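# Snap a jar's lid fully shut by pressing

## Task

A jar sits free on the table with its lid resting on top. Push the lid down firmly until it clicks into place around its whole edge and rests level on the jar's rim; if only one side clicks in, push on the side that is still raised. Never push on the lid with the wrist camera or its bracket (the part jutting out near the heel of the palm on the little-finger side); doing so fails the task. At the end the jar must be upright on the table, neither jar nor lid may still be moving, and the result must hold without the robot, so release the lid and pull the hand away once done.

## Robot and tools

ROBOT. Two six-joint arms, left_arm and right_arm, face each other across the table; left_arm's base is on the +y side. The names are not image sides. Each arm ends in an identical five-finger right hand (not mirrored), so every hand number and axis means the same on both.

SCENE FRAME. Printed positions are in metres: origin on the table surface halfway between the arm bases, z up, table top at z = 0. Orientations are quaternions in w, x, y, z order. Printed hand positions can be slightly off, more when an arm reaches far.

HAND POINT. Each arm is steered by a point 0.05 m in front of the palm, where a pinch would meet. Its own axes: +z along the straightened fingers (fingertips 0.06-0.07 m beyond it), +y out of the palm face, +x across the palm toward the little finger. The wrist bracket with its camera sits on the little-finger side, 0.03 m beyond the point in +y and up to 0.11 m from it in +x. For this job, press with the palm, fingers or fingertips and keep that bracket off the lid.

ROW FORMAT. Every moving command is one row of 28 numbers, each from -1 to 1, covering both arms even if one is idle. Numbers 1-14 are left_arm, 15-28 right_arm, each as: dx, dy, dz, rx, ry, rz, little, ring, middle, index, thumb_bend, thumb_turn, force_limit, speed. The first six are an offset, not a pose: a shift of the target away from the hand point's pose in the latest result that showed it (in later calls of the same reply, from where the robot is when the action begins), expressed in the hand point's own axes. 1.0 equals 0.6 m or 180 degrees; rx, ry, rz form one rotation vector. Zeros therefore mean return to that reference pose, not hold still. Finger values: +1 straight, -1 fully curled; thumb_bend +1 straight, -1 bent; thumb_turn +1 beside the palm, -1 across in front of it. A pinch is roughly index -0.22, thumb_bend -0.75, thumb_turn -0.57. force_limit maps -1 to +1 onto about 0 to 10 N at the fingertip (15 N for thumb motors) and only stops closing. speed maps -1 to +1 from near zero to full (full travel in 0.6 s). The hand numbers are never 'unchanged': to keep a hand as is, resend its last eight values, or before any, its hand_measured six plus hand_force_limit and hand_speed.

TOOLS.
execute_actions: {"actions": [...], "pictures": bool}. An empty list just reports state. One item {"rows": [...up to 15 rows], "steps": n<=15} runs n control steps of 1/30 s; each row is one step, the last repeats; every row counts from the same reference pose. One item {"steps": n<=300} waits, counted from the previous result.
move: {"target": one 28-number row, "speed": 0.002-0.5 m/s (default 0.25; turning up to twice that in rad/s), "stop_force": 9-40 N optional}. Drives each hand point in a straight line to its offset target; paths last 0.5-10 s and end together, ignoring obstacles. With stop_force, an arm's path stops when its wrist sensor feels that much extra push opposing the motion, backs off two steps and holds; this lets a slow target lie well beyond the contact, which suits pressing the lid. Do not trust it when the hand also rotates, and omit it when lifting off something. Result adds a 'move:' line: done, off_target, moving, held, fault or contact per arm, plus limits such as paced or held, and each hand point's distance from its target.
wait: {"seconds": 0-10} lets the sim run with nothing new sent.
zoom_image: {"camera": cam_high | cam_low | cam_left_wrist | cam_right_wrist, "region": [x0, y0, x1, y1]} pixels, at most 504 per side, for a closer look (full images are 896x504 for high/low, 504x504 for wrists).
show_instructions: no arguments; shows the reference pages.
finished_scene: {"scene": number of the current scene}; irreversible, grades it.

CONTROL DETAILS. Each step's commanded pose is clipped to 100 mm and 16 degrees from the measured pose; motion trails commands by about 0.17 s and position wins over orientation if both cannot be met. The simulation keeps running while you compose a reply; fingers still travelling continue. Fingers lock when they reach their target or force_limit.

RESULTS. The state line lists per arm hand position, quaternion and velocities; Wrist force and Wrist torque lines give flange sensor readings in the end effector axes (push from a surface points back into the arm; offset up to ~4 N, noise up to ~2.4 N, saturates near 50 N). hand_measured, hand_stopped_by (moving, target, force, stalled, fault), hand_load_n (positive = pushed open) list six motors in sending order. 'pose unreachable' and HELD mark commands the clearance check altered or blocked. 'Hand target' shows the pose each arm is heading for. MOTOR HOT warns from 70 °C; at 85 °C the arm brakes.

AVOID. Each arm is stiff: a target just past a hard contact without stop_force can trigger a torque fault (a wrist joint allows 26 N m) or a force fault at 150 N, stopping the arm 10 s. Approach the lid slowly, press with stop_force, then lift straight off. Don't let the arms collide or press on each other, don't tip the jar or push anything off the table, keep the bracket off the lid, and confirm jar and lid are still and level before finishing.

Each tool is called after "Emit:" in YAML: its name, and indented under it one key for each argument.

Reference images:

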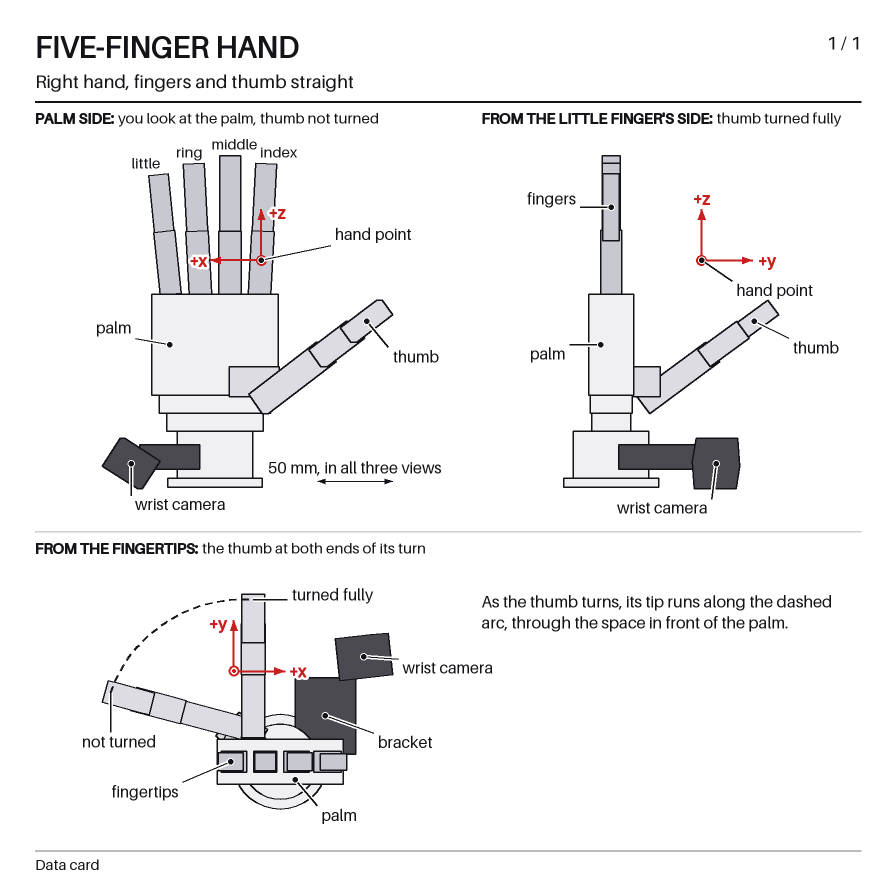

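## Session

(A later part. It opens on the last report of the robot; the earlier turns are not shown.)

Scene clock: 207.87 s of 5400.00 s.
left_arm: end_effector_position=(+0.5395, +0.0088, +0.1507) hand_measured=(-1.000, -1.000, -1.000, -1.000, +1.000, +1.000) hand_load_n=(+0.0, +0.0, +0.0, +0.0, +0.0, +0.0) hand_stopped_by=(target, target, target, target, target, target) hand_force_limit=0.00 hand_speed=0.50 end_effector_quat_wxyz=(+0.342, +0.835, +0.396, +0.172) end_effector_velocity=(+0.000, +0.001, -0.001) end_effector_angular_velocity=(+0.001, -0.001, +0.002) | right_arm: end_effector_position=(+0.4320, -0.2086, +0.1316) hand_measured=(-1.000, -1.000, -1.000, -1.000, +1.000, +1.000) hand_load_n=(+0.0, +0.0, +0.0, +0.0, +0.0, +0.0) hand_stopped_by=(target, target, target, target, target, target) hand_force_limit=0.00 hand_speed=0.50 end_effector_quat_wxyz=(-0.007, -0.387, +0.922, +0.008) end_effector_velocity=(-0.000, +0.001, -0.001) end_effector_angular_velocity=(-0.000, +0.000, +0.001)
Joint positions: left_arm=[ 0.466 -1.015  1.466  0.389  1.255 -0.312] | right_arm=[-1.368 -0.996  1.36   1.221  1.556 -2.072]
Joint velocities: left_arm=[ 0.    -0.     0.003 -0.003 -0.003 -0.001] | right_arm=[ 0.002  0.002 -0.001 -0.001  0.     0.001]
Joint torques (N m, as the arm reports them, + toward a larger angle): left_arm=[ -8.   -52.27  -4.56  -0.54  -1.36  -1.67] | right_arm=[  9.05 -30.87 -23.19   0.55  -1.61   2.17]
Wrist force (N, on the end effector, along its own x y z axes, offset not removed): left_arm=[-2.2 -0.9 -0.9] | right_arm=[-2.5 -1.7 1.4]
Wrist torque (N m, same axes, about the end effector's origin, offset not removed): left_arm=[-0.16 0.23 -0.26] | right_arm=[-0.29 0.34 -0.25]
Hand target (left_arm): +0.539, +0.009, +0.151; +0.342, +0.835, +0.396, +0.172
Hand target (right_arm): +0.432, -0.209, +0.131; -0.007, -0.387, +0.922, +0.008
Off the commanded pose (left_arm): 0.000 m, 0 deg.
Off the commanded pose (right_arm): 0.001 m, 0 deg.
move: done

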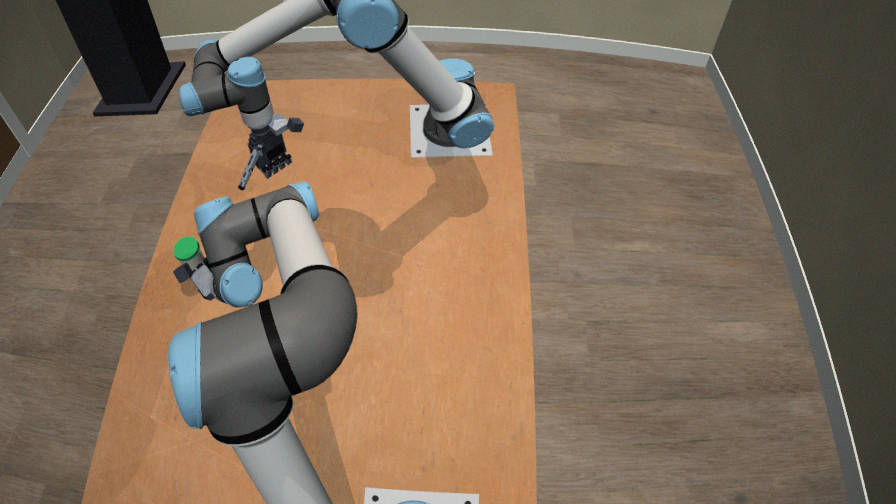

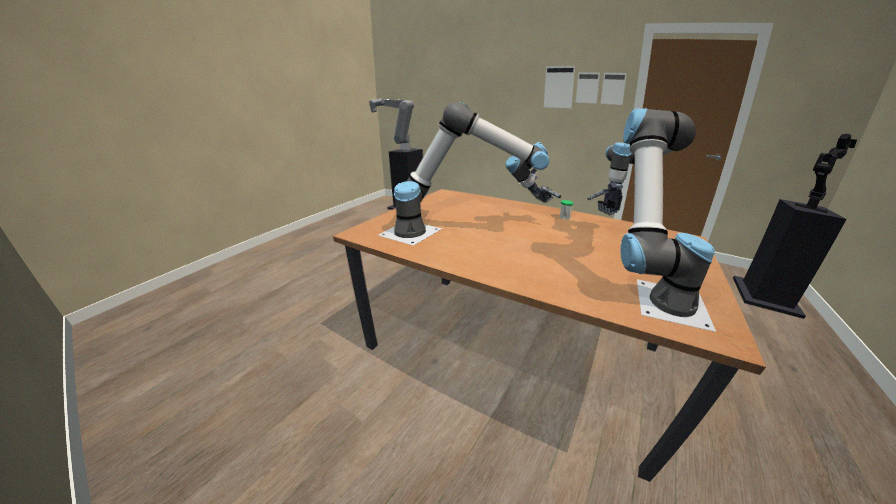

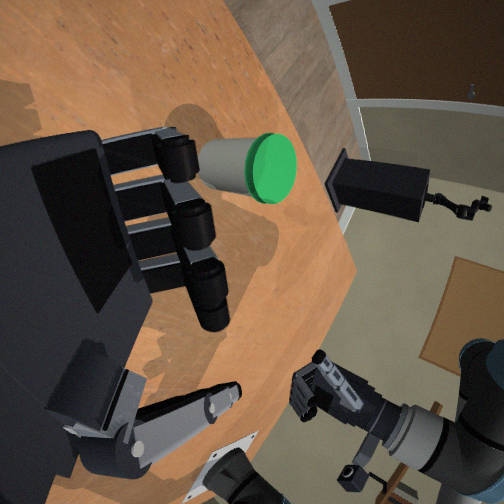

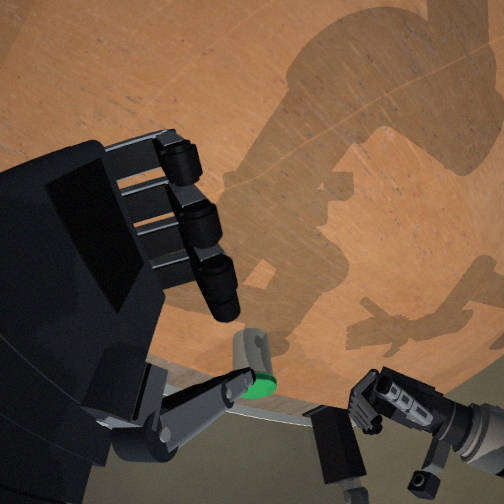

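Emit:
move:
  target: [0,0.137,0.162,0,0,0,-1,-1,-1,-1,1,1,0,0.5,0.15,-0.03,-0.2,0,0,0,-1,-1,-1,-1,1,1,0,0.5]
  speed: 0.08

Emit:
move:
  target: [0,-0.02,0.02,0,0,0,-1,-1,-1,-1,1,1,0,0.5,0,0,0,0,0,0,-1,-1,-1,-1,1,1,0,0.5]
  speed: 0.003
  stop_force: 12

Emit:
zoom_image:
  camera: "cam_low"
  region: [530,170,600,230]

Emit:
zoom_image:
  camera: "cam_right_wrist"
  region: [200,280,340,420]

Scene clock: 226.20 s of 5400.00 s.
left_arm: end_effector_position=(+0.6382, -0.0705, +0.1400) hand_measured=(-1.000, -1.000, -1.000, -1.000, +1.000, +1.000) hand_load_n=(+0.0, +0.0, +0.0, +0.0, +0.0, +0.0) hand_stopped_by=(target, target, target, target, target, target) hand_force_limit=0.00 hand_speed=0.50 end_effector_quat_wxyz=(+0.342, +0.835, +0.396, +0.172) end_effector_velocity=(+0.002, -0.001, +0.001) end_effector_angular_velocity=(-0.004, -0.001, +0.000) | right_arm: end_effector_position=(+0.3845, -0.2867, +0.2519) hand_measured=(-1.000, -1.000, -1.000, -1.000, +1.000, +1.000) hand_load_n=(+0.0, +0.0, +0.0, +0.0, +0.0, +0.0) hand_stopped_by=(target, target, target, target, target, target) hand_force_limit=0.00 hand_speed=0.50 end_effector_quat_wxyz=(-0.007, -0.387, +0.922, +0.008) end_effector_velocity=(-0.000, -0.001, +0.001) end_effector_angular_velocity=(-0.000, -0.000, -0.001)
Joint positions: left_arm=[ 0.552 -0.705  0.949  0.577  1.313 -0.245] | right_arm=[-1.512 -1.264  1.439  1.413  1.559 -2.216]
Joint velocities: left_arm=[ 0.002  0.003 -0.009  0.001  0.002  0.001] | right_arm=[-0.002 -0.002 -0.     0.002  0.001 -0.001]
Joint torques (N m, as the arm reports them, + toward a larger angle): left_arm=[  8.16 -42.81 -29.71   1.76   0.99   1.58] | right_arm=[ -8.5  -41.52 -11.26   4.96   1.47  -2.07]
Wrist force (N, on the end effector, along its own x y z axes, offset not removed): left_arm=[-2.3 -1.2 -0.8] | right_arm=[-2.6 -0.2 3.3]
Wrist torque (N m, same axes, about the end effector's origin, offset not removed): left_arm=[-0.21 0.32 -0.28] | right_arm=[-0.21 0.24 -0.26]
Hand target (left_arm): +0.638, -0.071, +0.140; +0.341, +0.835, +0.396, +0.172
Hand target (right_arm): +0.384, -0.287, +0.252; -0.007, -0.387, +0.922, +0.008
Off the commanded pose (left_arm): 0.000 m, 0 deg.
Off the commanded pose (right_arm): 0.000 m, 0 deg.
After step 90, 13.07 s passed at rest.
move: done

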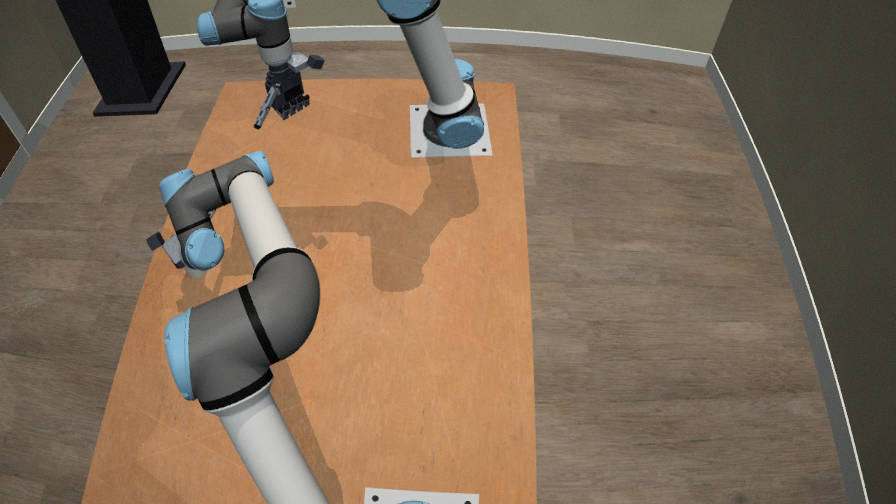

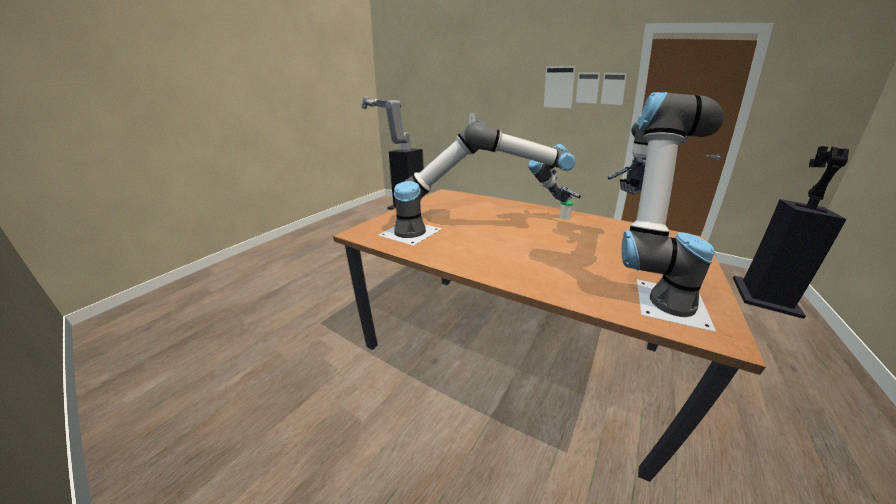

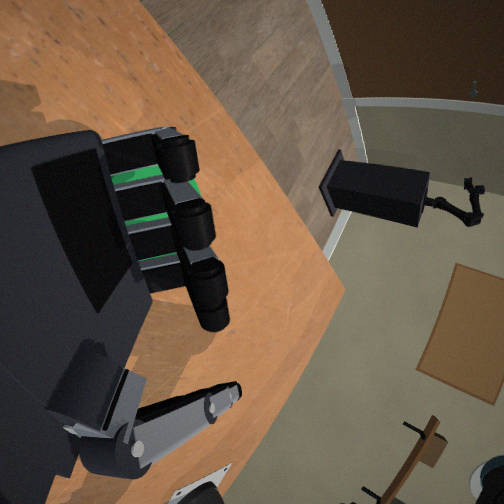

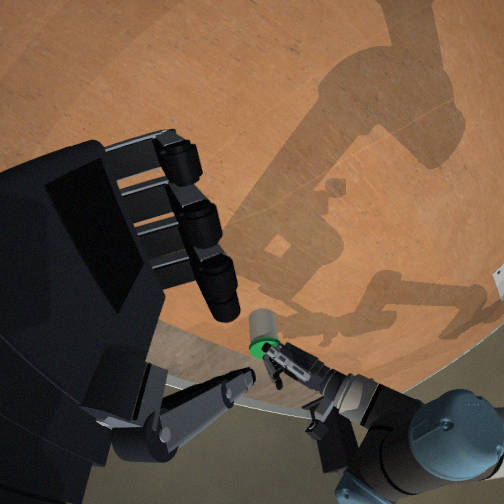

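Scene clock: 229.93 s of 5400.00 s.
left_arm: end_effector_position=(+0.6383, -0.0704, +0.1297) hand_measured=(-1.000, -1.000, -1.000, -1.000, +1.000, +1.000) hand_load_n=(+0.0, +0.0, +0.0, +0.0, +0.0, +0.0) hand_stopped_by=(target, target, target, target, target, target) hand_force_limit=0.00 hand_speed=0.50 end_effector_quat_wxyz=(+0.341, +0.835, +0.396, +0.172) end_effector_velocity=(+0.000, +0.001, +0.001) end_effector_angular_velocity=(+0.001, +0.001, +0.000) | right_arm: end_effector_position=(+0.3845, -0.2867, +0.2519) hand_measured=(-1.000, -1.000, -1.000, -1.000, +1.000, +1.000) hand_load_n=(+0.0, +0.0, +0.0, +0.0, +0.0, +0.0) hand_stopped_by=(target, target, target, target, target, target) hand_force_limit=0.00 hand_speed=0.50 end_effector_quat_wxyz=(-0.007, -0.387, +0.922, +0.008) end_effector_velocity=(+0.000, -0.000, +0.000) end_effector_angular_velocity=(+0.001, -0.000, -0.001)
Joint positions: left_arm=[ 0.553 -0.697  0.962  0.556  1.313 -0.245] | right_arm=[-1.512 -1.264  1.439  1.413  1.559 -2.216]
Joint velocities: left_arm=[ 0.001 -0.001 -0.001  0.003  0.001 -0.   ] | right_arm=[-0.001 -0.    -0.    -0.    -0.001 -0.   ]
Joint torques (N m, as the arm reports them, + toward a larger angle): left_arm=[  8.19 -44.55 -19.65   2.65   1.39   1.69] | right_arm=[  8.81 -21.72 -12.77   0.76   1.51   2.19]
Wrist force (N, on the end effector, along its own x y z axes, offset not removed): left_arm=[-1.5 9.6 -16.5] | right_arm=[-4.5 -1.8 1.7]
Wrist torque (N m, same axes, about the end effector's origin, offset not removed): left_arm=[0.86 0.51 0.02] | right_arm=[-0.37 0.62 -0.32]
Hand target (left_arm): +0.638, -0.070, +0.130; +0.342, +0.835, +0.396, +0.172
Hand target (right_arm): +0.385, -0.287, +0.252; -0.007, -0.387, +0.922, +0.008
Off the commanded pose (left_arm): 0.007 m, 0 deg.
Off the commanded pose (right_arm): 0.000 m, 0 deg.
move: contact (left_arm)

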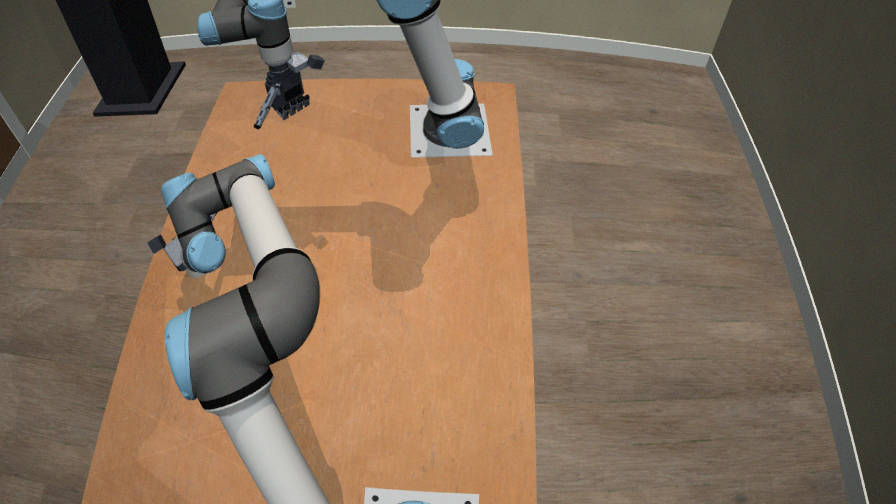

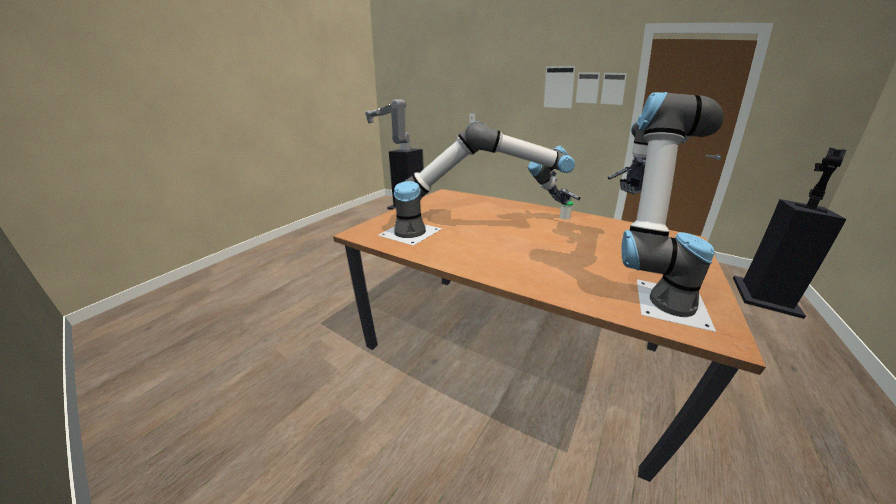

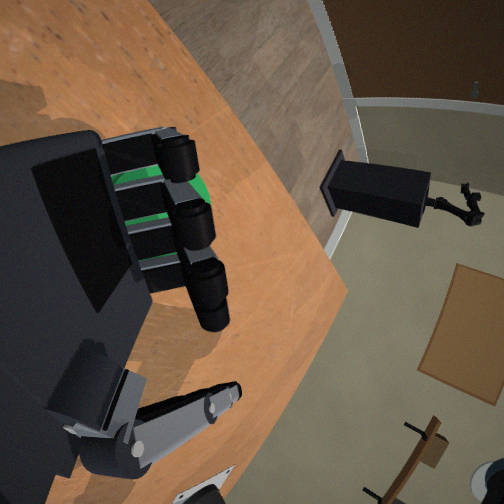

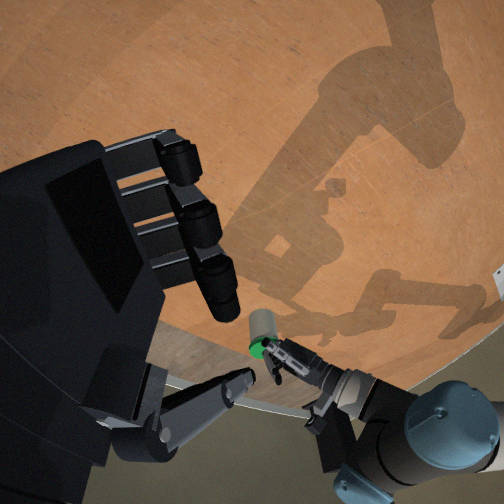

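Region (530, 170, 600, 230) of cam_low's 896x504 image, scaled by 7.200, with more detail than that image has; it fills the top 432 rows of this view, and the rest is white.

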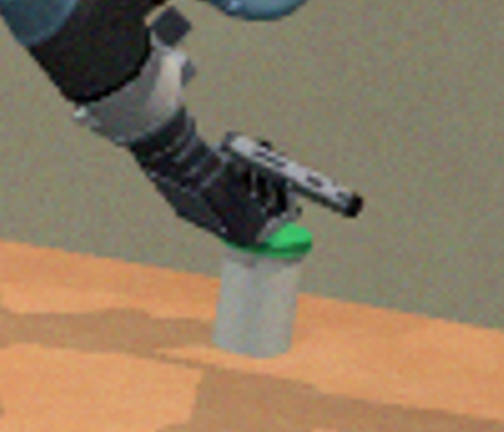

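Region (200, 280, 340, 420) of cam_right_wrist's 504x504 image, scaled by 3.600, with more detail than that image has.

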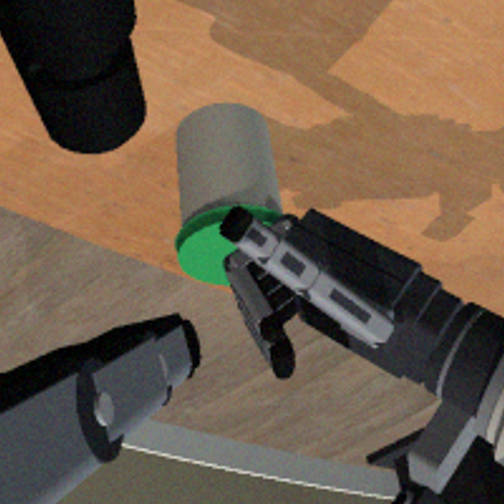

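Now near the edge. Press.

Emit:
move:
  target: [0,-0.008,0.008,0,0,0,-1,-1,-1,-1,1,1,0,0.5,0,0,0,0,0,0,-1,-1,-1,-1,1,1,0,0.5]
  speed: 0.002
  stop_force: 35

Emit:
zoom_image:
  camera: "cam_low"
  region: [530,170,600,230]

Scene clock: 237.43 s of 5400.00 s.
left_arm: end_effector_position=(+0.6383, -0.0704, +0.1285) hand_measured=(-1.000, -1.000, -1.000, -1.000, +1.000, +1.000) hand_load_n=(+0.0, +0.0, +0.5, +0.0, +0.0, +0.0) hand_stopped_by=(target, target, target, target, target, target) hand_force_limit=0.00 hand_speed=0.50 end_effector_quat_wxyz=(+0.342, +0.835, +0.396, +0.172) end_effector_velocity=(+0.000, +0.001, +0.000) end_effector_angular_velocity=(+0.001, -0.001, +0.002) | right_arm: end_effector_position=(+0.3845, -0.2867, +0.2519) hand_measured=(-1.000, -1.000, -1.000, -1.000, +1.000, +1.000) hand_load_n=(+0.0, +0.0, +0.0, +0.0, +0.0, +0.0) hand_stopped_by=(target, target, target, target, target, target) hand_force_limit=0.00 hand_speed=0.50 end_effector_quat_wxyz=(-0.007, -0.387, +0.922, +0.008) end_effector_velocity=(+0.000, -0.000, +0.000) end_effector_angular_velocity=(-0.000, -0.000, -0.001)
Joint positions: left_arm=[ 0.553 -0.697  0.964  0.554  1.313 -0.245] | right_arm=[-1.512 -1.264  1.439  1.413  1.559 -2.216]
Joint velocities: left_arm=[ 0.    -0.     0.     0.001 -0.002 -0.   ] | right_arm=[-0. -0. -0. -0.  0.  0.]
Joint torques (N m, as the arm reports them, + toward a larger angle): left_arm=[  7.88 -14.96  -1.11   3.4    2.07   1.81] | right_arm=[  8.67 -21.71 -14.43   0.84   1.58   2.16]
Wrist force (N, on the end effector, along its own x y z axes, offset not removed): left_arm=[-0.4 25.9 -48.9] | right_arm=[-3.5 1.2 3.5]
Wrist torque (N m, same axes, about the end effector's origin, offset not removed): left_arm=[3.17 1.21 0.42] | right_arm=[0.07 0.37 -0.17]
Hand target (left_arm): +0.638, -0.070, +0.129; +0.342, +0.835, +0.396, +0.172
Hand target (right_arm): +0.385, -0.287, +0.252; -0.007, -0.387, +0.922, +0.008
Off the commanded pose (left_arm): 0.006 m, 0 deg.
Off the commanded pose (right_arm): 0.000 m, 0 deg.
After step 90, 3.40 s passed at rest.
move: contact (left_arm)

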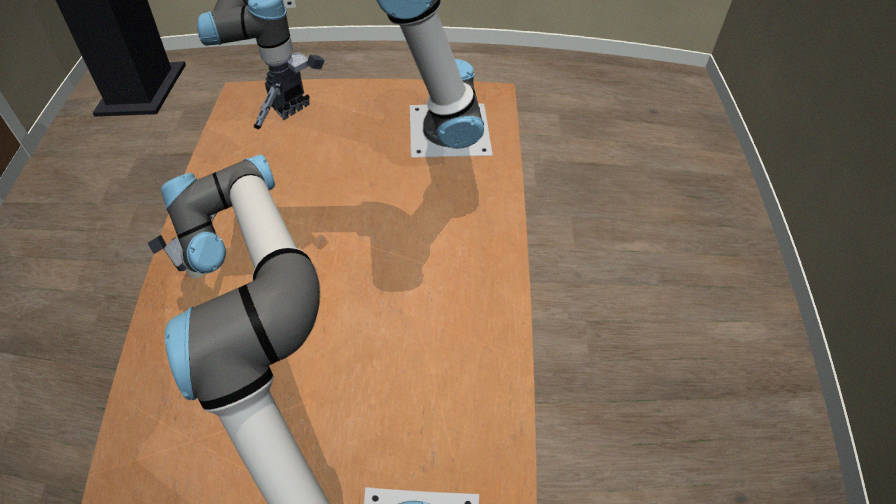

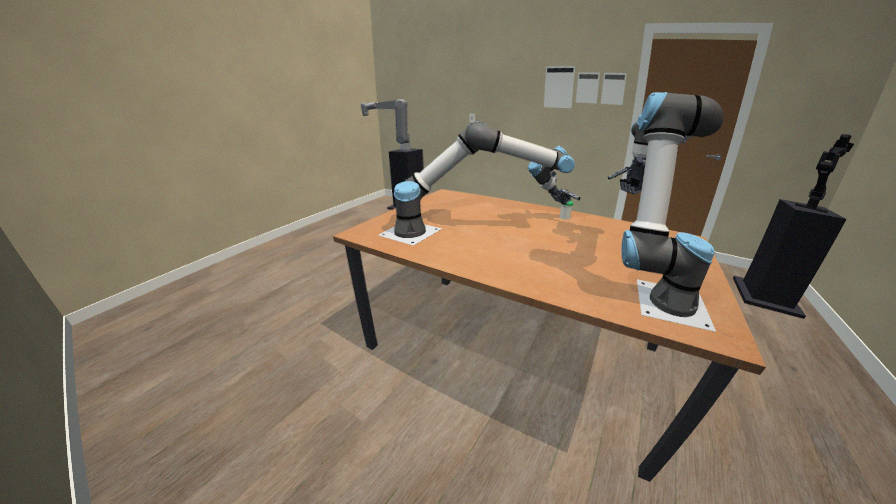

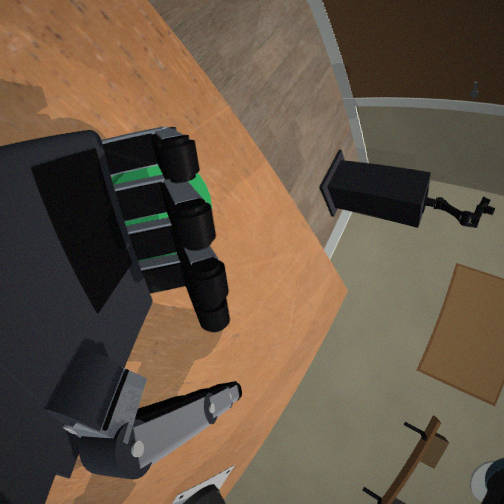

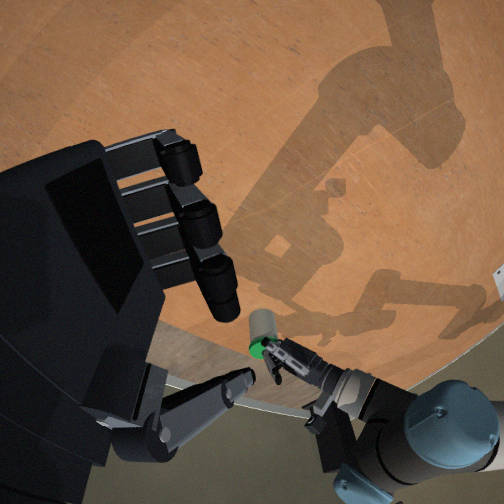

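Region (530, 170, 600, 230) of cam_low's 896x504 image, scaled by 7.200, with more detail than that image has; it fills the top 432 rows of this view, and the rest is white.

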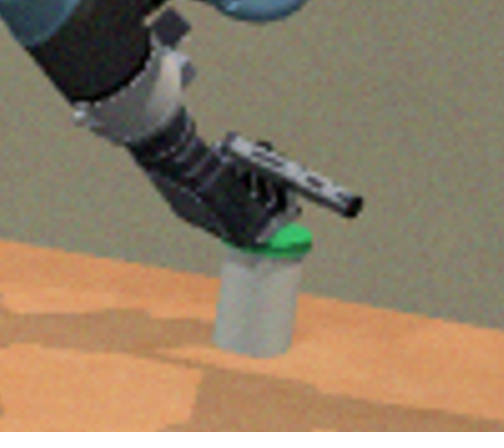

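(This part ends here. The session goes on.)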